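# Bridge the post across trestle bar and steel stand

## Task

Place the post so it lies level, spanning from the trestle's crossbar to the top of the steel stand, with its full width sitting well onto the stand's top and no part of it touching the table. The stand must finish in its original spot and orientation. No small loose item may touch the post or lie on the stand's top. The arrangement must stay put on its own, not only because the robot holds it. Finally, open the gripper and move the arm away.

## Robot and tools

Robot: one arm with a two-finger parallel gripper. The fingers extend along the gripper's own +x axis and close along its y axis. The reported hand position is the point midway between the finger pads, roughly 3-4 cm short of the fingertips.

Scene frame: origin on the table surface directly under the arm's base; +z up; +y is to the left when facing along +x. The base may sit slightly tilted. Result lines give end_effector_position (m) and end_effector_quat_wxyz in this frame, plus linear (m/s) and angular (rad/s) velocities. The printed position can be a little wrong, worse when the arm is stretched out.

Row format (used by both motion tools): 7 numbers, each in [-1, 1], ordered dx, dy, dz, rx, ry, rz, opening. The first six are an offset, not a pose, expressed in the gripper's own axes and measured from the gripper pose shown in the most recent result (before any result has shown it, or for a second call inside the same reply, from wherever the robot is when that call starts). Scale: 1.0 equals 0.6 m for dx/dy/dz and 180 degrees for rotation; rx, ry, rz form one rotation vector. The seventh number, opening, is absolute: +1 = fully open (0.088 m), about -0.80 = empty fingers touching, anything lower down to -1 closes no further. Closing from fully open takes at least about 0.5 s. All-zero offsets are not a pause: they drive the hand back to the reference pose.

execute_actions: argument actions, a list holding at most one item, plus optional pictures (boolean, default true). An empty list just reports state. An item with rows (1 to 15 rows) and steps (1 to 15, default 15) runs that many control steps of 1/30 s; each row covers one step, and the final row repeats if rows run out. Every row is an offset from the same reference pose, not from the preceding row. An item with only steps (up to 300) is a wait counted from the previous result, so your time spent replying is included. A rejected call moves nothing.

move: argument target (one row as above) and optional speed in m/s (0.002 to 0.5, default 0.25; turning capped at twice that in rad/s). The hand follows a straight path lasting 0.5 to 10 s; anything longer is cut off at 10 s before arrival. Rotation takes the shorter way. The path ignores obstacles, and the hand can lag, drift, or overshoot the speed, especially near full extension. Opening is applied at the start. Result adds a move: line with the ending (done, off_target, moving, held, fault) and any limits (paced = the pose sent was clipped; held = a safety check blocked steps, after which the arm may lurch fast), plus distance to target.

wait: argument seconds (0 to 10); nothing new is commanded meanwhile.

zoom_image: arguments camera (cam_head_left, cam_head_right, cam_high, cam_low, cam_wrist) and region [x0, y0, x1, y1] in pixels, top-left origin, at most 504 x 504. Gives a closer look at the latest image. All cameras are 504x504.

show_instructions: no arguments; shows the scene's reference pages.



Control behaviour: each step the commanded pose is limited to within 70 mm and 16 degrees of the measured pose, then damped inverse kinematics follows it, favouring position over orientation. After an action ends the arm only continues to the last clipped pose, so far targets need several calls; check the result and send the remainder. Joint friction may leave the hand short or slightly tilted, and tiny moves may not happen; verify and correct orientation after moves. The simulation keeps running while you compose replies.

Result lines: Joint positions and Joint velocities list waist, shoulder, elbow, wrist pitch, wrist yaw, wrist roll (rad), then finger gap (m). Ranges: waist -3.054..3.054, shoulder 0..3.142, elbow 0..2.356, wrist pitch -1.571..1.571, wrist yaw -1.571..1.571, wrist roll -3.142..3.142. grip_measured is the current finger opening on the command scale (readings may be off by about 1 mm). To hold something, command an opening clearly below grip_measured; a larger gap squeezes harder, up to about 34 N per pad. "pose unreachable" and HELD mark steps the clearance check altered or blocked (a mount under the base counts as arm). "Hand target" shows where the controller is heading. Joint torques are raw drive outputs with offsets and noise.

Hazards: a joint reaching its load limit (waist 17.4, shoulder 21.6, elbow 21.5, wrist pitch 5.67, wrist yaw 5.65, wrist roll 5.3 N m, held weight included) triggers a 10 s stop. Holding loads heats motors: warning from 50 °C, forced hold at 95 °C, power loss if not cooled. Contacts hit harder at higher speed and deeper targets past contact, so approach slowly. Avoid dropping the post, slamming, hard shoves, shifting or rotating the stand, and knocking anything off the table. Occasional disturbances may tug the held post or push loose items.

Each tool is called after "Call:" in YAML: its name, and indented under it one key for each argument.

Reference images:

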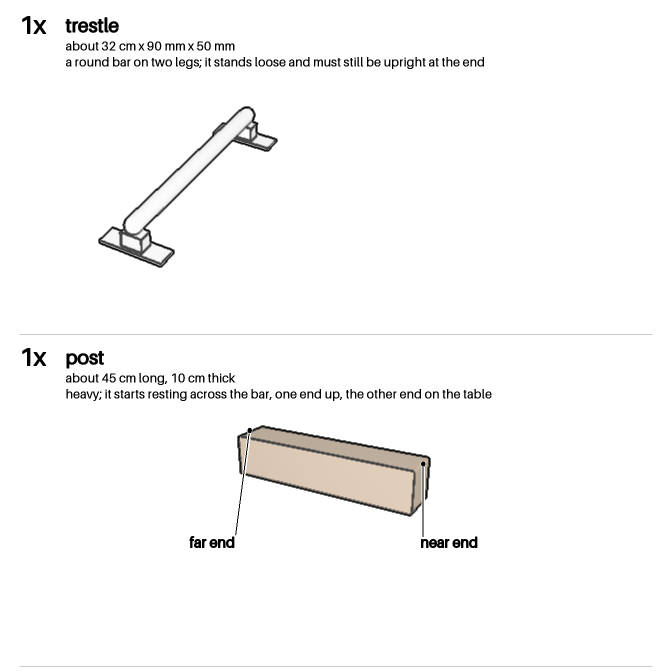

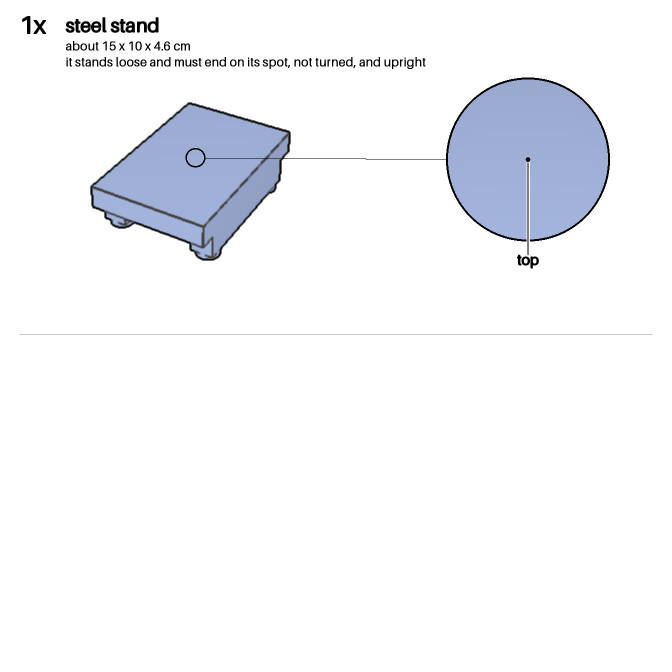

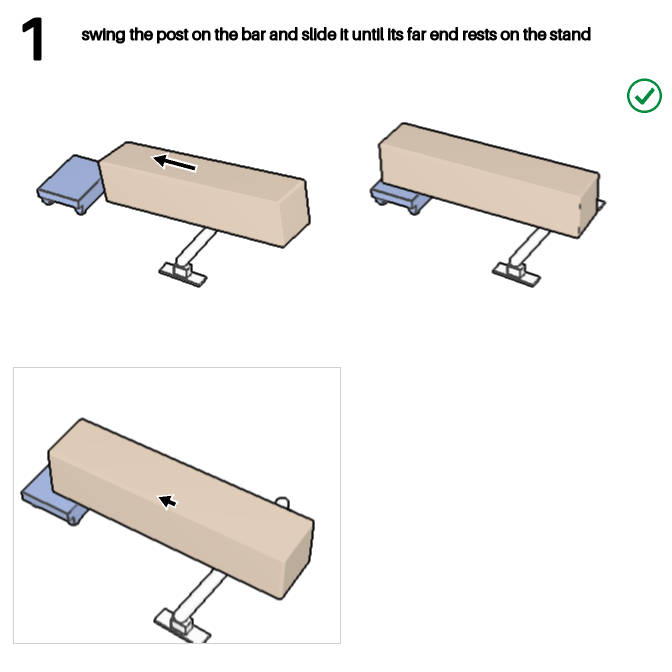

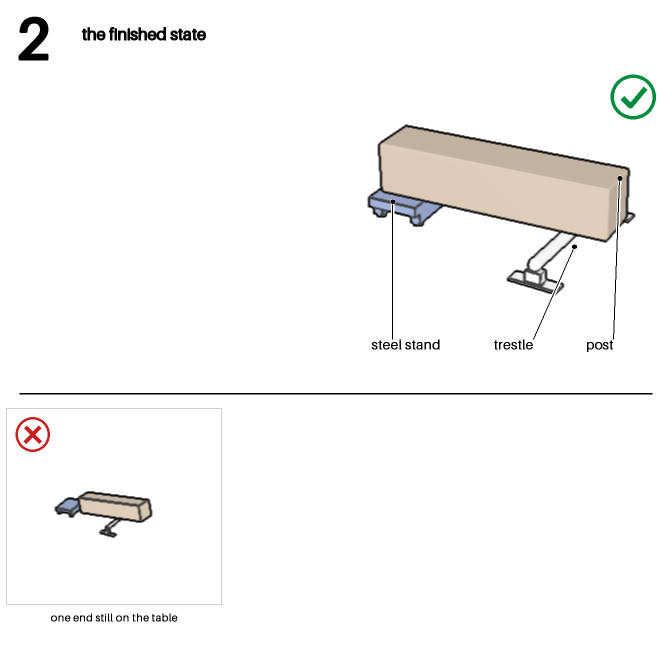

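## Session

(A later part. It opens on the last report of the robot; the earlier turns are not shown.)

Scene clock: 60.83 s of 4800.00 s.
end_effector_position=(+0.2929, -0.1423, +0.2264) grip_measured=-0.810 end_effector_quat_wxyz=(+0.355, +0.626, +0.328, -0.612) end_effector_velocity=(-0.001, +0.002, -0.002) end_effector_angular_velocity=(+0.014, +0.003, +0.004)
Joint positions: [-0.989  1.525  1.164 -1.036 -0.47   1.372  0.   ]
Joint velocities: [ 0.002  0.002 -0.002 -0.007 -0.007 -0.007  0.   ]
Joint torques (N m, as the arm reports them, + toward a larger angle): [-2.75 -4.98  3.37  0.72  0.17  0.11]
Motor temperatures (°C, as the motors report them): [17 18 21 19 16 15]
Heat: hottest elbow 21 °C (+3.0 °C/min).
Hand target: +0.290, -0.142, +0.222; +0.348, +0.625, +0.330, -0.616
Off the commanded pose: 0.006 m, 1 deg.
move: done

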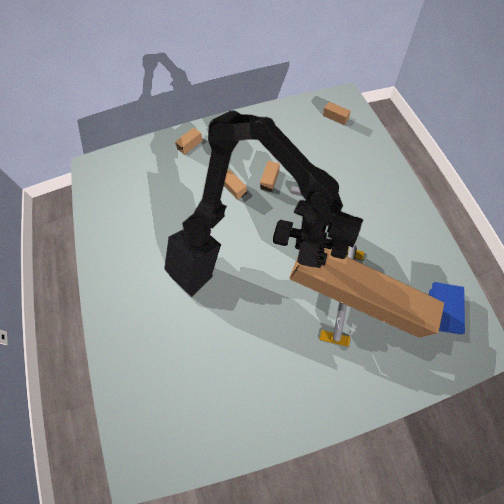

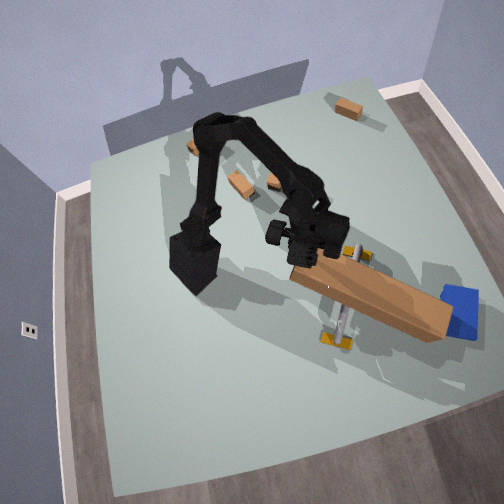

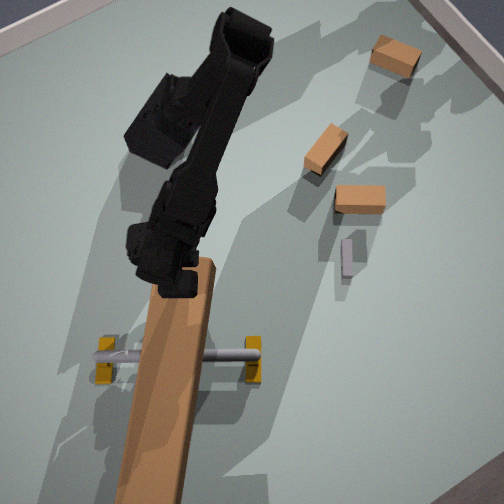

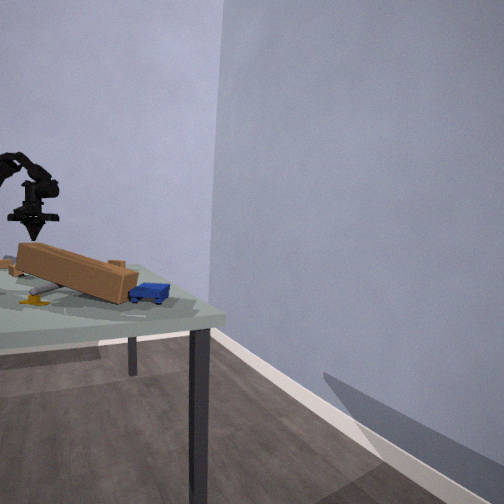

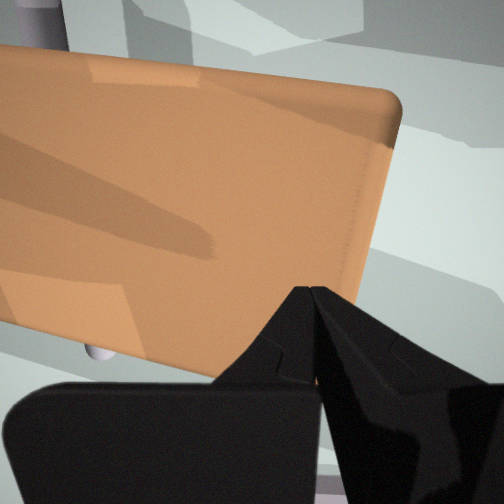

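Touch down, then press down and back.

Call:
move:
  target: [0.035,0.005,0.01,0,0,-0.01,-1]
  speed: 0.01

Call:
move:
  target: [0.075,-0.045,0,0,0,0,-1]
  speed: 0.015

Call:
zoom_image:
  camera: "cam_low"
  region: [0,190,180,320]

Scene clock: 68.00 s of 4800.00 s.
end_effector_position=(+0.2952, -0.1472, +0.2169) grip_measured=-0.810 end_effector_quat_wxyz=(+0.353, +0.625, +0.331, -0.612) end_effector_velocity=(-0.001, +0.002, +0.000) end_effector_angular_velocity=(+0.008, -0.000, +0.017)
Joint positions: [-0.98   1.558  1.163 -1.006 -0.469  1.376  0.   ]
Joint velocities: [-0.002 -0.002 -0.002 -0.007 -0.007 -0.022  0.   ]
Joint torques (N m, as the arm reports them, + toward a larger angle): [-2.23 -2.58  3.11  1.91  0.32  0.07]
Motor temperatures (°C, as the motors report them): [18 18 21 19 16 15]
Heat: hottest elbow 21 °C (+2.0 °C/min).
Hand target: +0.293, -0.149, +0.206; +0.345, +0.621, +0.338, -0.617
Off the commanded pose: 0.012 m, 1 deg.
After step 90, 1.77 s passed at rest.
move: off_target

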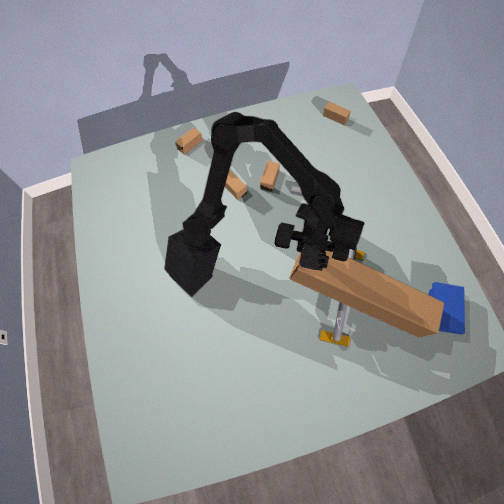

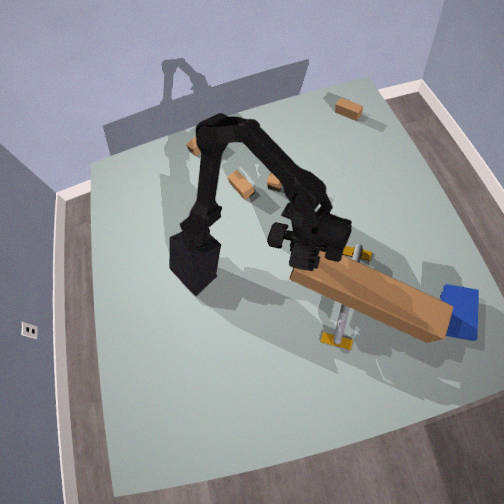

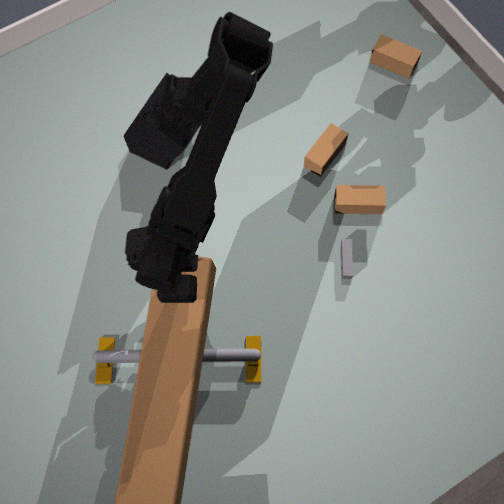

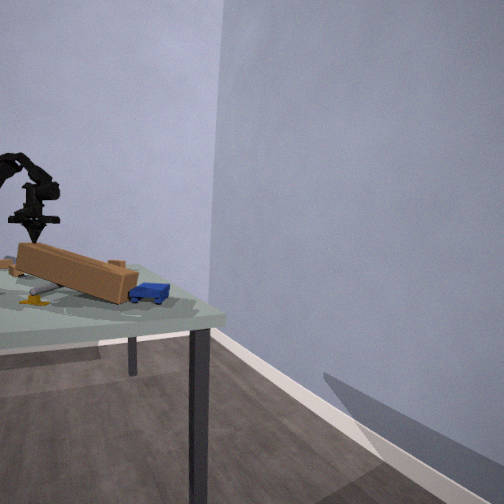

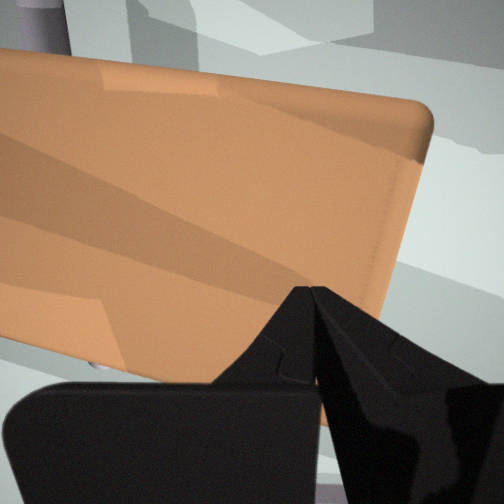

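Scene clock: 71.77 s of 4800.00 s.
end_effector_position=(+0.2717, -0.1334, +0.1752) grip_measured=-0.810 end_effector_quat_wxyz=(+0.348, +0.627, +0.330, -0.613) end_effector_velocity=(+0.002, +0.003, -0.001) end_effector_angular_velocity=(+0.016, -0.015, -0.003)
Joint positions: [-0.932  1.519  0.946 -0.811 -0.464  1.435  0.   ]
Joint velocities: [ 0.002 -0.002 -0.007  0.007 -0.022  0.007  0.   ]
Joint torques (N m, as the arm reports them, + toward a larger angle): [-1.82 -4.71  3.38  2.29  0.26  0.16]
Motor temperatures (°C, as the motors report them): [18 19 21 19 16 15]
Heat: hottest elbow 21 °C (+0.0 °C/min).
Hand target: +0.274, -0.134, +0.171; +0.353, +0.625, +0.331, -0.612
Off the commanded pose: 0.005 m, 1 deg.
move: done

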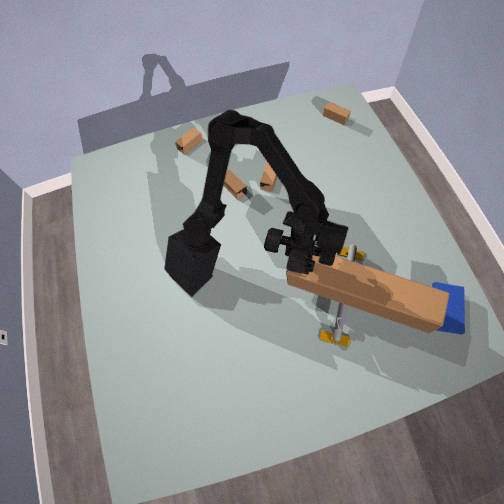

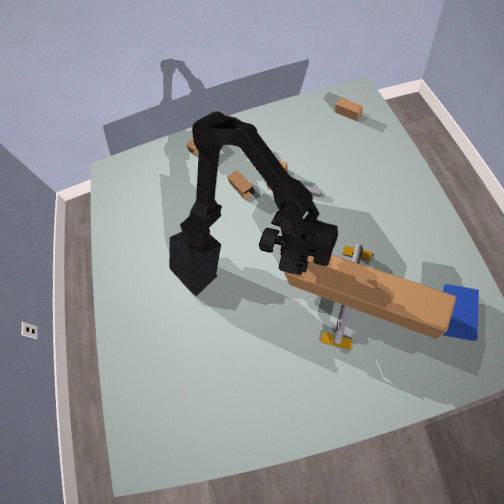

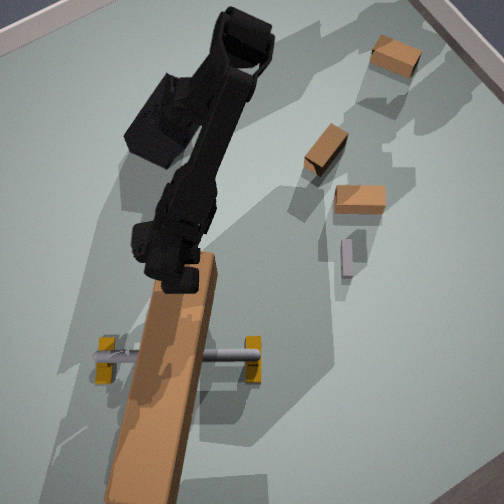

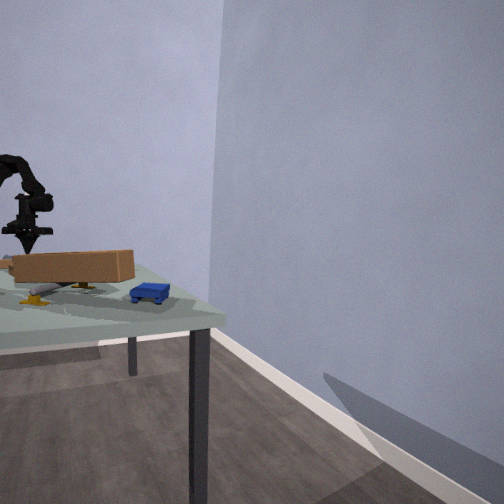

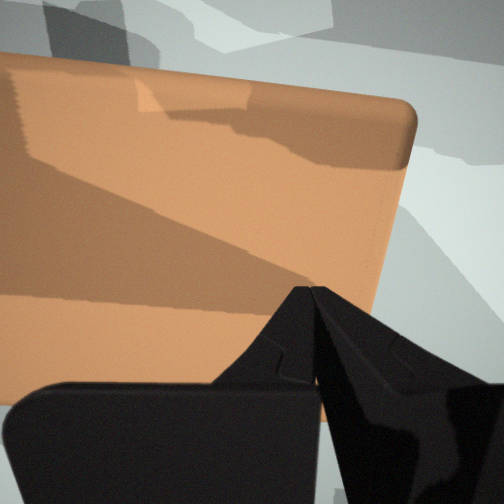

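Region (0, 190, 180, 320) of cam_low's 504x504 image, scaled by 2.800, with more detail than that image has.

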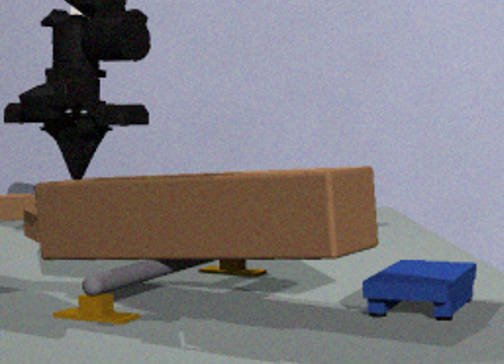

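Works well. Swing: near end to the right.

Call:
move:
  target: [0.007,-0.005,0.065,0,0,0,-1]
  speed: 0.012

Call:
zoom_image:
  camera: "cam_low"
  region: [0,190,180,320]

Call:
zoom_image:
  camera: "cam_head_left"
  region: [250,180,490,370]

Scene clock: 79.00 s of 4800.00 s.
end_effector_position=(+0.2525, -0.1621, +0.1782) grip_measured=-0.810 end_effector_quat_wxyz=(+0.356, +0.629, +0.327, -0.609) end_effector_velocity=(-0.002, +0.002, -0.001) end_effector_angular_velocity=(+0.011, +0.002, +0.015)
Joint positions: [-1.056  1.569  0.945 -0.803 -0.488  1.3    0.   ]
Joint velocities: [-0.002  0.002 -0.002 -0.007 -0.007 -0.022  0.   ]
Joint torques (N m, as the arm reports them, + toward a larger angle): [-3.26 -2.57  3.14  1.59  0.21 -0.07]
Motor temperatures (°C, as the motors report them): [18 19 21 20 16 15]
Heat: hottest elbow 21 °C (+1.0 °C/min).
Hand target: +0.248, -0.165, +0.171; +0.349, +0.628, +0.330, -0.613
Off the commanded pose: 0.009 m, 1 deg.
After step 90, 0.73 s passed at rest.
move: off_target

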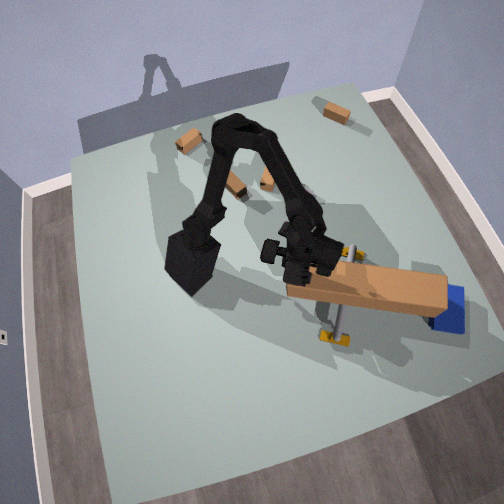

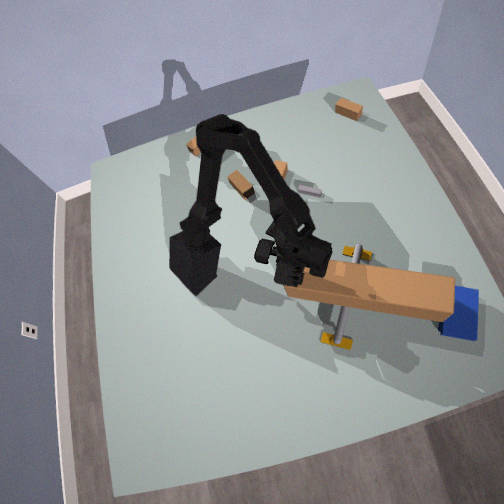

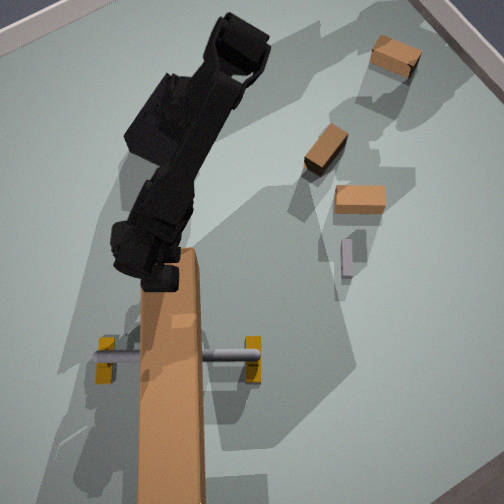

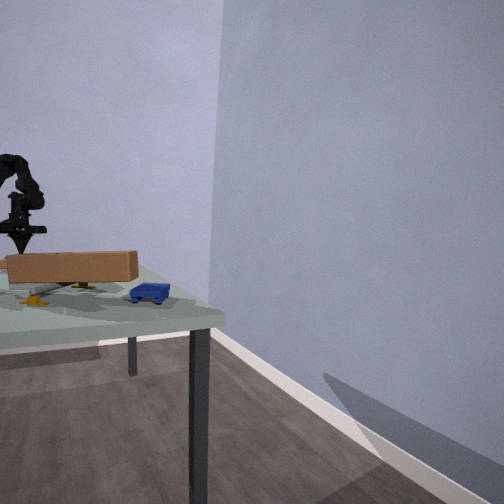

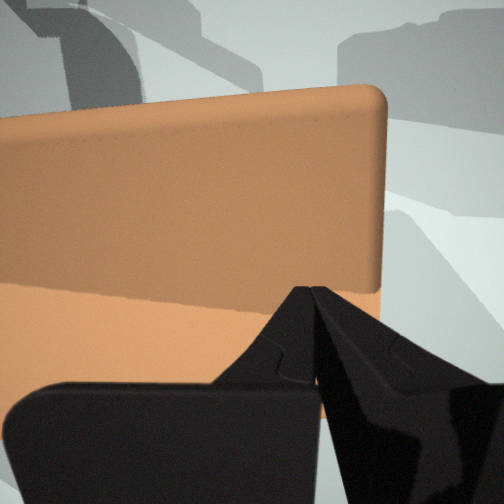

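Region (0, 190, 180, 320) of cam_low's 504x504 image, scaled by 2.800, with more detail than that image has.

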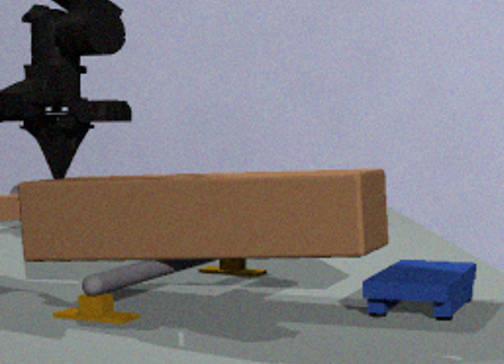

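Region (250, 180, 490, 370) of cam_head_left's 504x504 image, scaled by 2.100, with more detail than that image has; it fills the top 399 rows of this view, and the rest is white.

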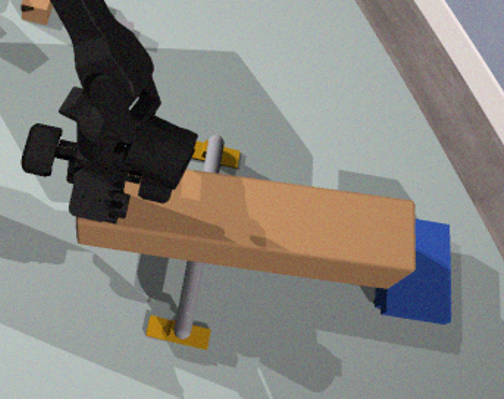

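Call:
move:
  target: [0.015,0.075,-0.003,0,0,-0.01,-1]
  speed: 0.012

Call:
zoom_image:
  camera: "cam_low"
  region: [0,190,180,320]

Call:
zoom_image:
  camera: "cam_head_left"
  region: [250,180,490,370]

Scene clock: 91.47 s of 4800.00 s.
end_effector_position=(+0.2788, -0.1877, +0.1898) grip_measured=-0.810 end_effector_quat_wxyz=(+0.345, +0.622, +0.317, -0.627) end_effector_velocity=(+0.002, -0.001, +0.003) end_effector_angular_velocity=(-0.009, +0.002, +0.027)
Joint positions: [-1.048  1.683  1.141 -0.892 -0.452  1.338  0.   ]
Joint velocities: [ 0.002 -0.002  0.012 -0.007  0.007 -0.022  0.   ]
Joint torques (N m, as the arm reports them, + toward a larger angle): [ 0.74 -0.51  4.84  3.42 -0.58  0.18]
Motor temperatures (°C, as the motors report them): [18 18 22 22 16 15]
Heat: hottest elbow 22 °C (+1.0 °C/min).
Hand target: +0.291, -0.184, +0.173; +0.346, +0.624, +0.337, -0.614
Off the commanded pose: 0.023 m, 3 deg.
After step 90, 5.27 s passed at rest.
move: off_target

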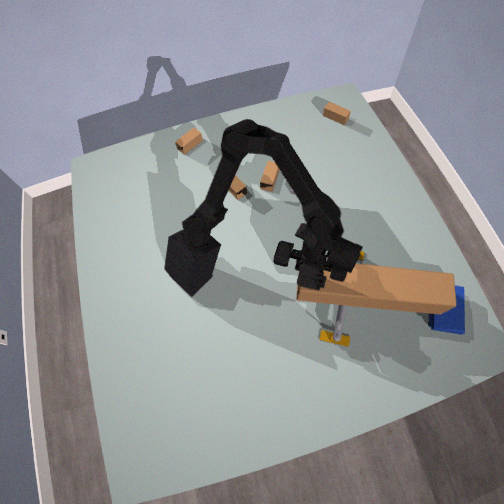

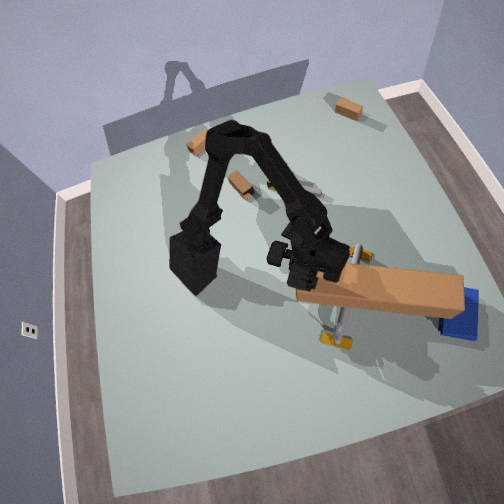

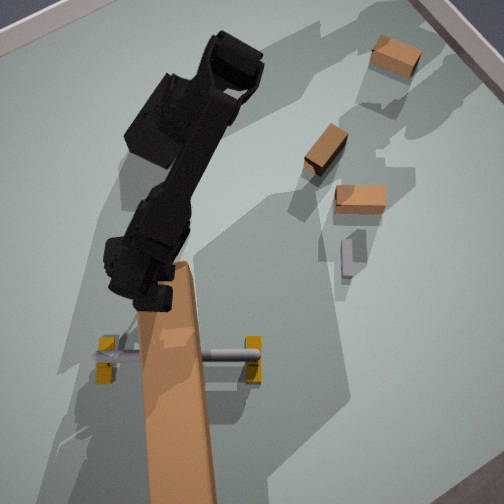

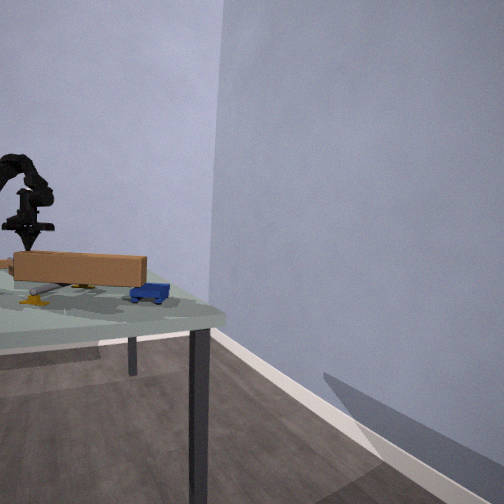

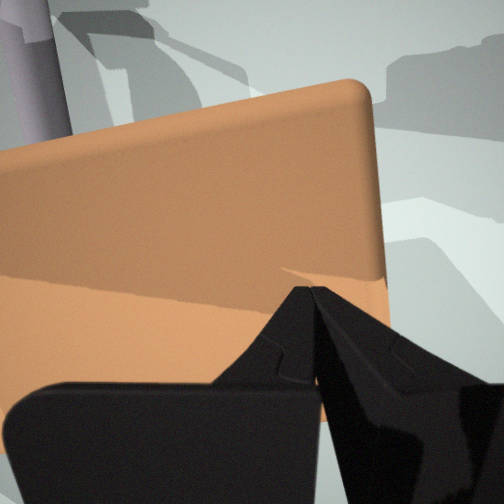

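Region (0, 190, 180, 320) of cam_low's 504x504 image, scaled by 2.800, with more detail than that image has.

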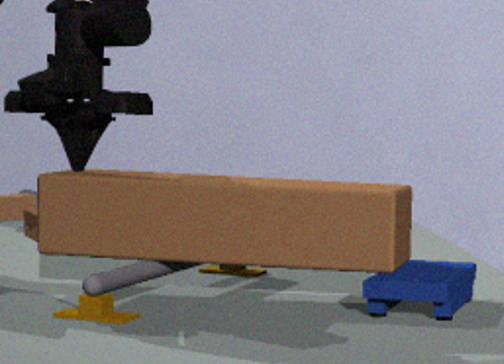

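Region (250, 180, 490, 370) of cam_head_left's 504x504 image, scaled by 2.100, with more detail than that image has; it fills the top 399 rows of this view, and the rest is white.

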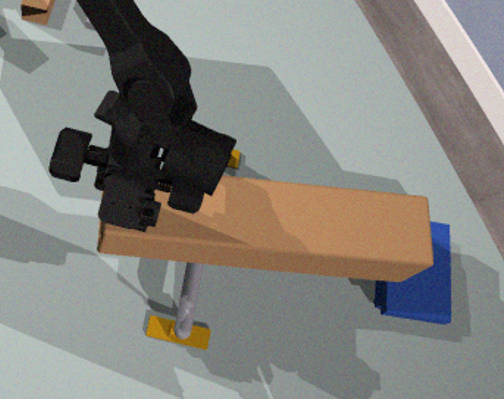

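Call:
execute_actions:
  actions:
    - {"rows":[[0.03,0,-0.016,0,0.014,0,-1],[0.033,0,-0.017,0,0.014,0,-1],[0.036,0,-0.018,0,0.014,0,-1],[0.039,0,-0.019,0,0.014,0,-1],[0.042,0,-0.02,0,0.014,0,-1],[0.045,0,-0.022,0,0.014,0,-1],[0.048,0,-0.024,0,0.014,0,-1],[0.05,0,-0.026,0,0.014,0,-1],[0.05,0,-0.028,0,0.014,0,-1],[0.05,0,-0.03,0,0.014,0,-1]]}
  pictures: false

Call:
wait:
  seconds: 1

Call:
zoom_image:
  camera: "cam_low"
  region: [0,190,180,320]

Call:
zoom_image:
  camera: "cam_head_left"
  region: [250,180,490,370]

Scene clock: 101.57 s of 4800.00 s.
end_effector_position=(+0.2719, -0.1816, +0.1746) grip_measured=-0.810 end_effector_quat_wxyz=(+0.326, +0.631, +0.303, -0.635) end_effector_velocity=(-0.004, +0.007, -0.010) end_effector_angular_velocity=(+0.012, +0.017, +0.006)
Joint positions: [-1.029  1.677  1.072 -0.828 -0.451  1.407  0.   ]
Joint velocities: [ 0.022 -0.002 -0.037  0.022  0.007  0.007  0.   ]
Joint torques (N m, as the arm reports them, + toward a larger angle): [ 1.48 -2.78  4.45  3.84 -0.96  0.11]
Motor temperatures (°C, as the motors report them): [18 18 22 28 16 15]
Heat: hottest wrist pitch 28 °C (+7.1 °C/min).
Hand target: +0.288, -0.173, +0.160; +0.337, +0.636, +0.325, -0.614
Off the commanded pose: 0.024 m, 4 deg.
Steps of this call (steps 1 to 90: nothing new was sent; then 6.60 s passed at rest; steps 91 to 105: all 15 steps of this action). Readings (end_effector_position):
91: (+0.2789, -0.1880, +0.1897)
92: (+0.2786, -0.1879, +0.1893)
94: (+0.2777, -0.1875, +0.1880)
98: (+0.2744, -0.1858, +0.1824)
105: the state above

Scene clock: 102.57 s of 4800.00 s.
end_effector_position=(+0.2718, -0.1815, +0.1742) grip_measured=-0.810 end_effector_quat_wxyz=(+0.326, +0.631, +0.303, -0.636) end_effector_velocity=(-0.001, +0.002, +0.000) end_effector_angular_velocity=(+0.009, -0.001, +0.002)
Joint positions: [-1.028  1.677  1.07  -0.825 -0.45   1.409  0.   ]
Joint velocities: [-0.002 -0.002 -0.002 -0.007 -0.007 -0.007  0.   ]
Joint torques (N m, as the arm reports them, + toward a larger angle): [ 1.54 -2.8   4.34  4.   -0.98  0.14]
Motor temperatures (°C, as the motors report them): [18 18 22 29 16 15]
Heat: hottest wrist pitch 29 °C (+8.1 °C/min).
Hand target: +0.288, -0.173, +0.161; +0.337, +0.636, +0.325, -0.614
Off the commanded pose: 0.024 m, 4 deg.
Steps of this call (steps 1 to 30: nothing new was sent). Readings (end_effector_position):
1: (+0.2718, -0.1815, +0.1744)
2: (+0.2718, -0.1816, +0.1744)
4: (+0.2717, -0.1817, +0.1744)
8: (+0.2717, -0.1816, +0.1743)
30: the state above

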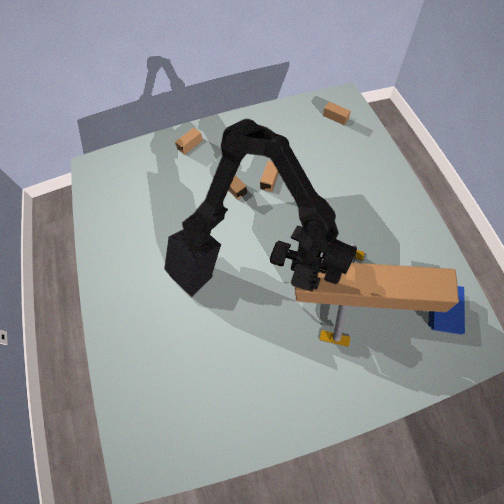

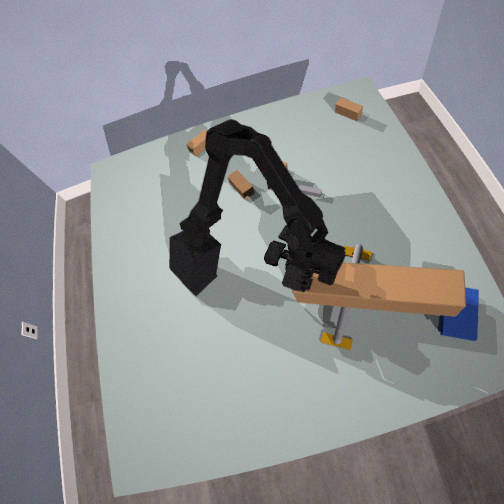

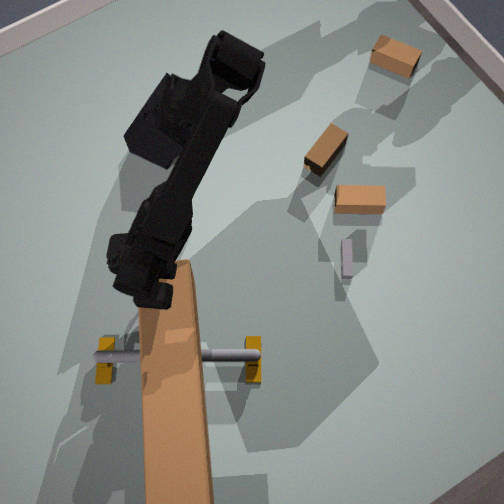

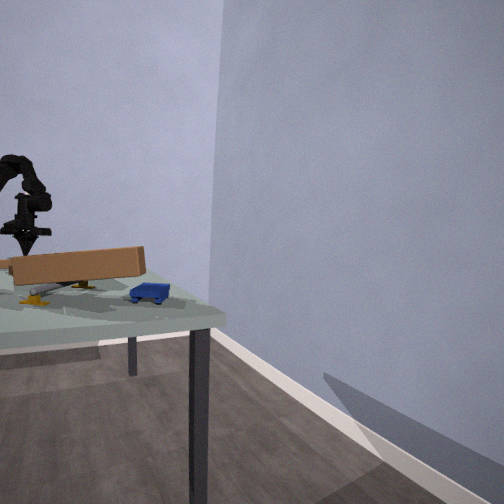

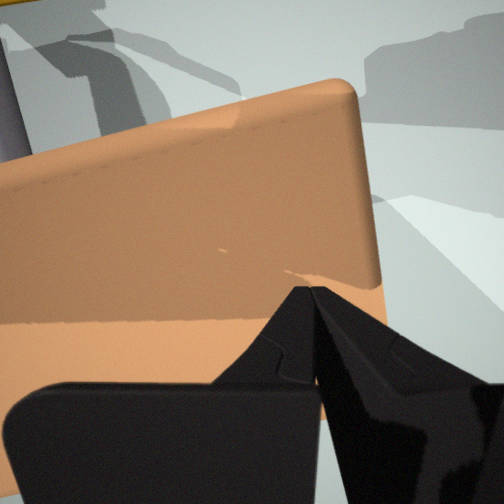

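Region (0, 190, 180, 320) of cam_low's 504x504 image, scaled by 2.800, with more detail than that image has.

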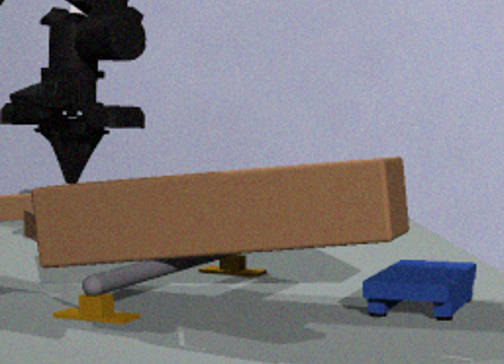

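Region (250, 180, 490, 370) of cam_head_left's 504x504 image, scaled by 2.100, with more detail than that image has; it fills the top 399 rows of this view, and the rest is white.

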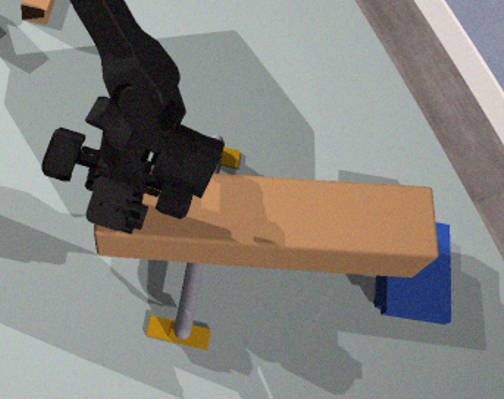

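Call:
execute_actions:
  actions:
    - {"rows":[[0.022,0.013,-0.027,0,0.02,0.01,-1],[0.022,0.013,-0.028,0,0.02,0.015,-1],[0.022,0.013,-0.03,0,0.02,0.02,-1],[0.022,0.013,-0.032,0,0.02,0.025,-1],[0.023,0.013,-0.034,0,0.02,0.03,-1],[0.023,0.013,-0.036,0,0.02,0.035,-1],[0.023,0.013,-0.038,0,0.02,0.04,-1],[0.024,0.013,-0.04,0,0.02,0.045,-1],[0.024,0.013,-0.04,0,0.02,0.05,-1],[0.024,0.013,-0.04,0,0.02,0.055,-1],[0.024,0.013,-0.04,0,0.02,0.06,-1],[0.024,0.013,-0.04,0,0.02,0.065,-1],[0.024,0.013,-0.04,0,0.02,0.07,-1]]}
  pictures: false

Call:
wait:
  seconds: 0.7

Scene clock: 113.00 s of 4800.00 s.
end_effector_position=(+0.2724, -0.1751, +0.1680) grip_measured=-0.810 end_effector_quat_wxyz=(+0.357, +0.669, +0.234, -0.608) end_effector_velocity=(+0.013, +0.003, -0.010) end_effector_angular_velocity=(-0.206, -0.236, +0.049)
Joint positions: [-1.019  1.552  0.875 -0.567 -0.483  1.558  0.   ]
Joint velocities: [ 0.051 -0.188 -0.3    0.491  0.007  0.168  0.   ]
Joint torques (N m, as the arm reports them, + toward a larger angle): [ 1.48 -3.48  4.97  4.05 -0.95  0.09]
Motor temperatures (°C, as the motors report them): [17 18 22 36 17 15]
Heat: hottest wrist pitch 36 °C (+15.2 °C/min).
Hand target: +0.291, -0.166, +0.161; +0.382, +0.679, +0.246, -0.577
Off the commanded pose: 0.023 m, 5 deg.
Steps of this call (steps 1 to 90: nothing new was sent; then 6.93 s passed at rest; steps 91 to 105: all 15 steps of this action). Readings (end_effector_position):
91: (+0.2715, -0.1813, +0.1736)
92: (+0.2713, -0.1811, +0.1733)
94: (+0.2709, -0.1802, +0.1722)
98: (+0.2701, -0.1773, +0.1698)
105: the state above

Scene clock: 113.70 s of 4800.00 s.
end_effector_position=(+0.2742, -0.1745, +0.1665) grip_measured=-0.810 end_effector_quat_wxyz=(+0.367, +0.673, +0.226, -0.601) end_effector_velocity=(+0.001, -0.000, +0.001) end_effector_angular_velocity=(-0.002, -0.009, +0.010)
Joint positions: [-1.013  1.536  0.846 -0.516 -0.485  1.576  0.   ]
Joint velocities: [-0.002 -0.002 -0.002  0.007 -0.007 -0.007  0.   ]
Joint torques (N m, as the arm reports them, + toward a larger angle): [ 1.25 -3.79  4.92  3.91 -0.85  0.13]
Motor temperatures (°C, as the motors report them): [17 18 22 36 17 15]
Heat: hottest wrist pitch 36 °C (+15.0 °C/min).
Hand target: +0.291, -0.166, +0.161; +0.382, +0.679, +0.246, -0.577
Off the commanded pose: 0.021 m, 4 deg.
Steps of this call (steps 1 to 21: nothing new was sent). Readings (end_effector_position):
1: (+0.2729, -0.1750, +0.1677)
2: (+0.2734, -0.1748, +0.1673)
4: (+0.2741, -0.1747, +0.1669)
8: (+0.2743, -0.1746, +0.1667)
21: the state above

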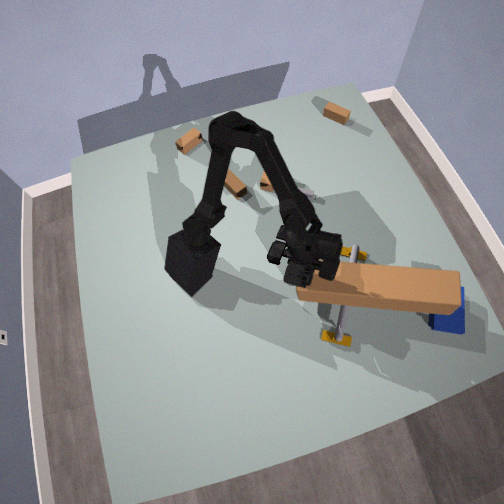

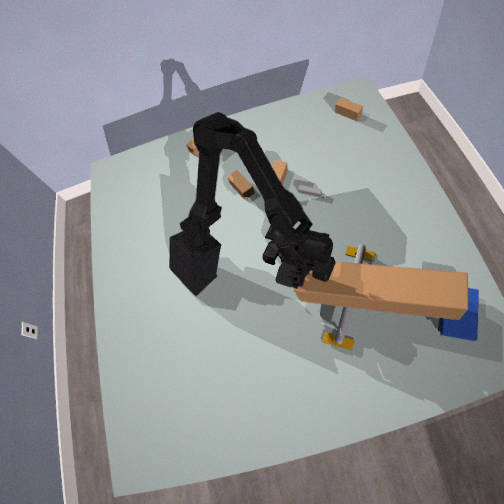

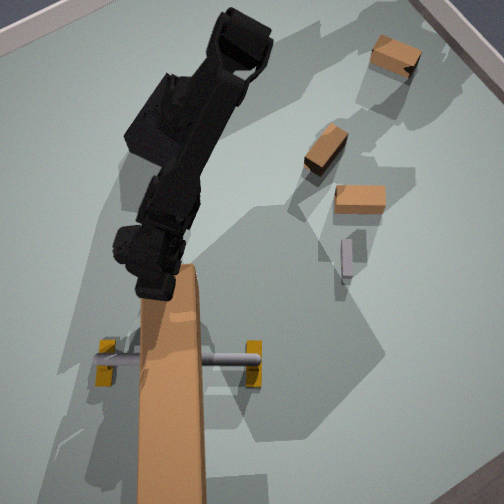

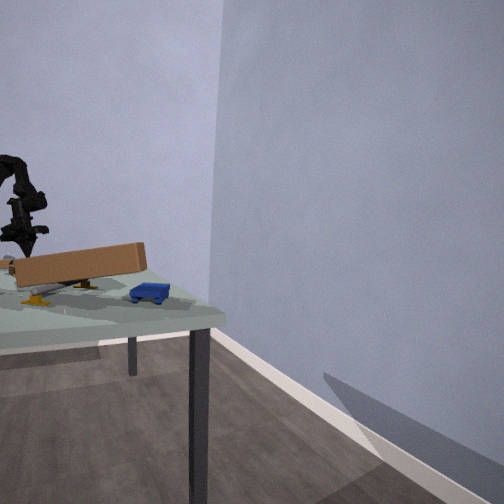

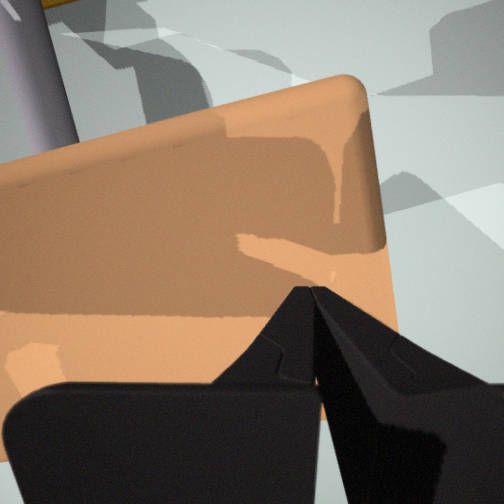

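Call:
execute_actions:
  actions:
    - {"rows":[[0.012,0.012,-0.029,0,0.02,0.01,-1],[0.013,0.014,-0.029,0,0.02,0.014,-1],[0.013,0.016,-0.03,0,0.02,0.018,-1],[0.014,0.018,-0.03,0,0.02,0.022,-1],[0.014,0.02,-0.031,0,0.02,0.026,-1],[0.015,0.022,-0.031,0,0.02,0.03,-1],[0.016,0.024,-0.032,0,0.02,0.034,-1],[0.016,0.026,-0.032,0,0.02,0.038,-1],[0.017,0.028,-0.033,0,0.02,0.042,-1],[0.017,0.03,-0.033,0,0.02,0.046,-1],[0.018,0.032,-0.034,0,0.02,0.05,-1],[0.019,0.034,-0.034,0,0.02,0.054,-1],[0.02,0.036,-0.035,0,0.02,0.058,-1],[0.02,0.038,-0.035,0,0.02,0.06,-1],[0.02,0.04,-0.035,0,0.02,0.06,-1]]}
  pictures: false

Call:
wait:
  seconds: 0.7

Scene clock: 120.93 s of 4800.00 s.
end_effector_position=(+0.2924, -0.1800, +0.1700) grip_measured=-0.810 end_effector_quat_wxyz=(+0.398, +0.708, +0.164, -0.560) end_effector_velocity=(+0.062, -0.044, +0.032) end_effector_angular_velocity=(-0.328, -0.288, +0.071)
Joint positions: [-1.     1.484  0.754 -0.278 -0.503  1.721  0.   ]
Joint velocities: [ 0.032 -0.051 -0.061  0.505  0.095  0.154  0.   ]
Joint torques (N m, as the arm reports them, + toward a larger angle): [ 1.51 -2.39  4.24  3.37 -0.13  0.  ]
Motor temperatures (°C, as the motors report them): [17 18 23 40 17 15]
Heat: hottest wrist pitch 40 °C (+19.2 °C/min).
Hand target: +0.307, -0.174, +0.161; +0.413, +0.710, +0.175, -0.543
Off the commanded pose: 0.019 m, 3 deg.
Steps of this call (steps 1 to 90: nothing new was sent; then 3.73 s passed at rest; steps 91 to 105: all 15 steps of this action). Readings (end_effector_position):
91: (+0.2745, -0.1743, +0.1666)
92: (+0.2748, -0.1742, +0.1666)
94: (+0.2760, -0.1735, +0.1663)
98: (+0.2803, -0.1739, +0.1664)
105: the state above

Scene clock: 121.63 s of 4800.00 s.
end_effector_position=(+0.3035, -0.1879, +0.1824) grip_measured=-0.810 end_effector_quat_wxyz=(+0.427, +0.709, +0.140, -0.543) end_effector_velocity=(-0.001, +0.002, +0.001) end_effector_angular_velocity=(+0.003, -0.000, +0.007)
Joint positions: [-1.005  1.461  0.754 -0.213 -0.491  1.74   0.   ]
Joint velocities: [-0.002 -0.007 -0.002 -0.007 -0.007 -0.007  0.   ]
Joint torques (N m, as the arm reports them, + toward a larger angle): [ 2.28 -0.04  3.62  1.9  -0.26  0.03]
Motor temperatures (°C, as the motors report them): [17 18 23 40 17 15]
Heat: hottest wrist pitch 40 °C (+19.3 °C/min).
Hand target: +0.307, -0.174, +0.161; +0.414, +0.710, +0.175, -0.543
Off the commanded pose: 0.026 m, 4 deg.
Steps of this call (steps 1 to 21: nothing new was sent). Readings (end_effector_position):
1: (+0.2943, -0.1811, +0.1710)
2: (+0.2959, -0.1823, +0.1721)
4: (+0.2988, -0.1840, +0.1744)
8: (+0.3012, -0.1860, +0.1790)
21: the state above

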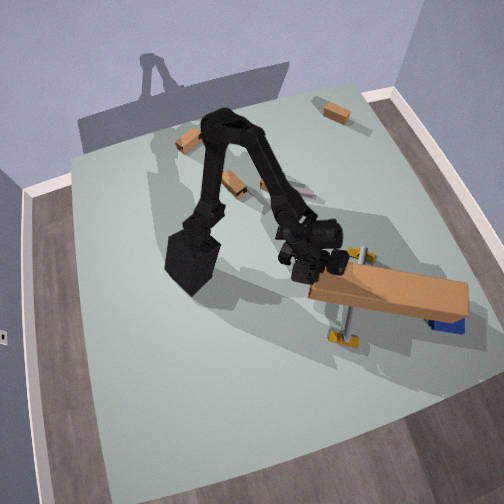

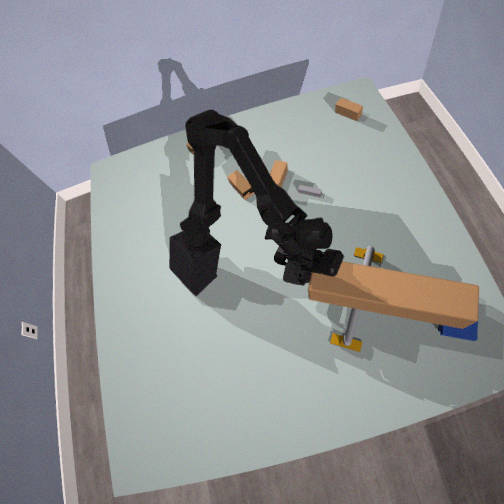

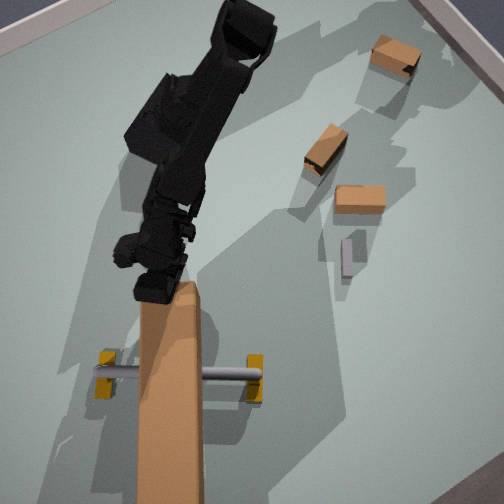

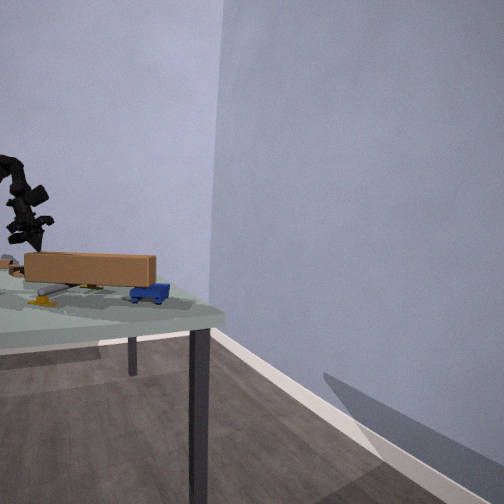

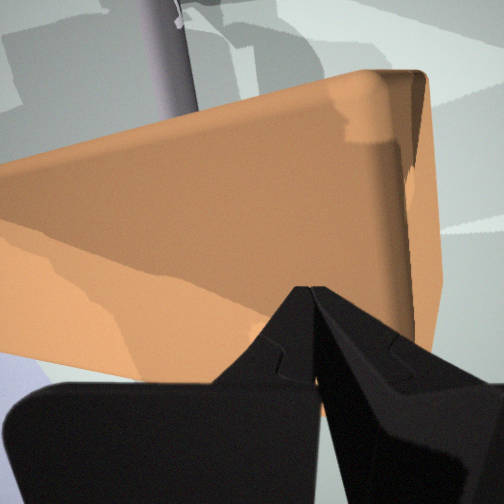

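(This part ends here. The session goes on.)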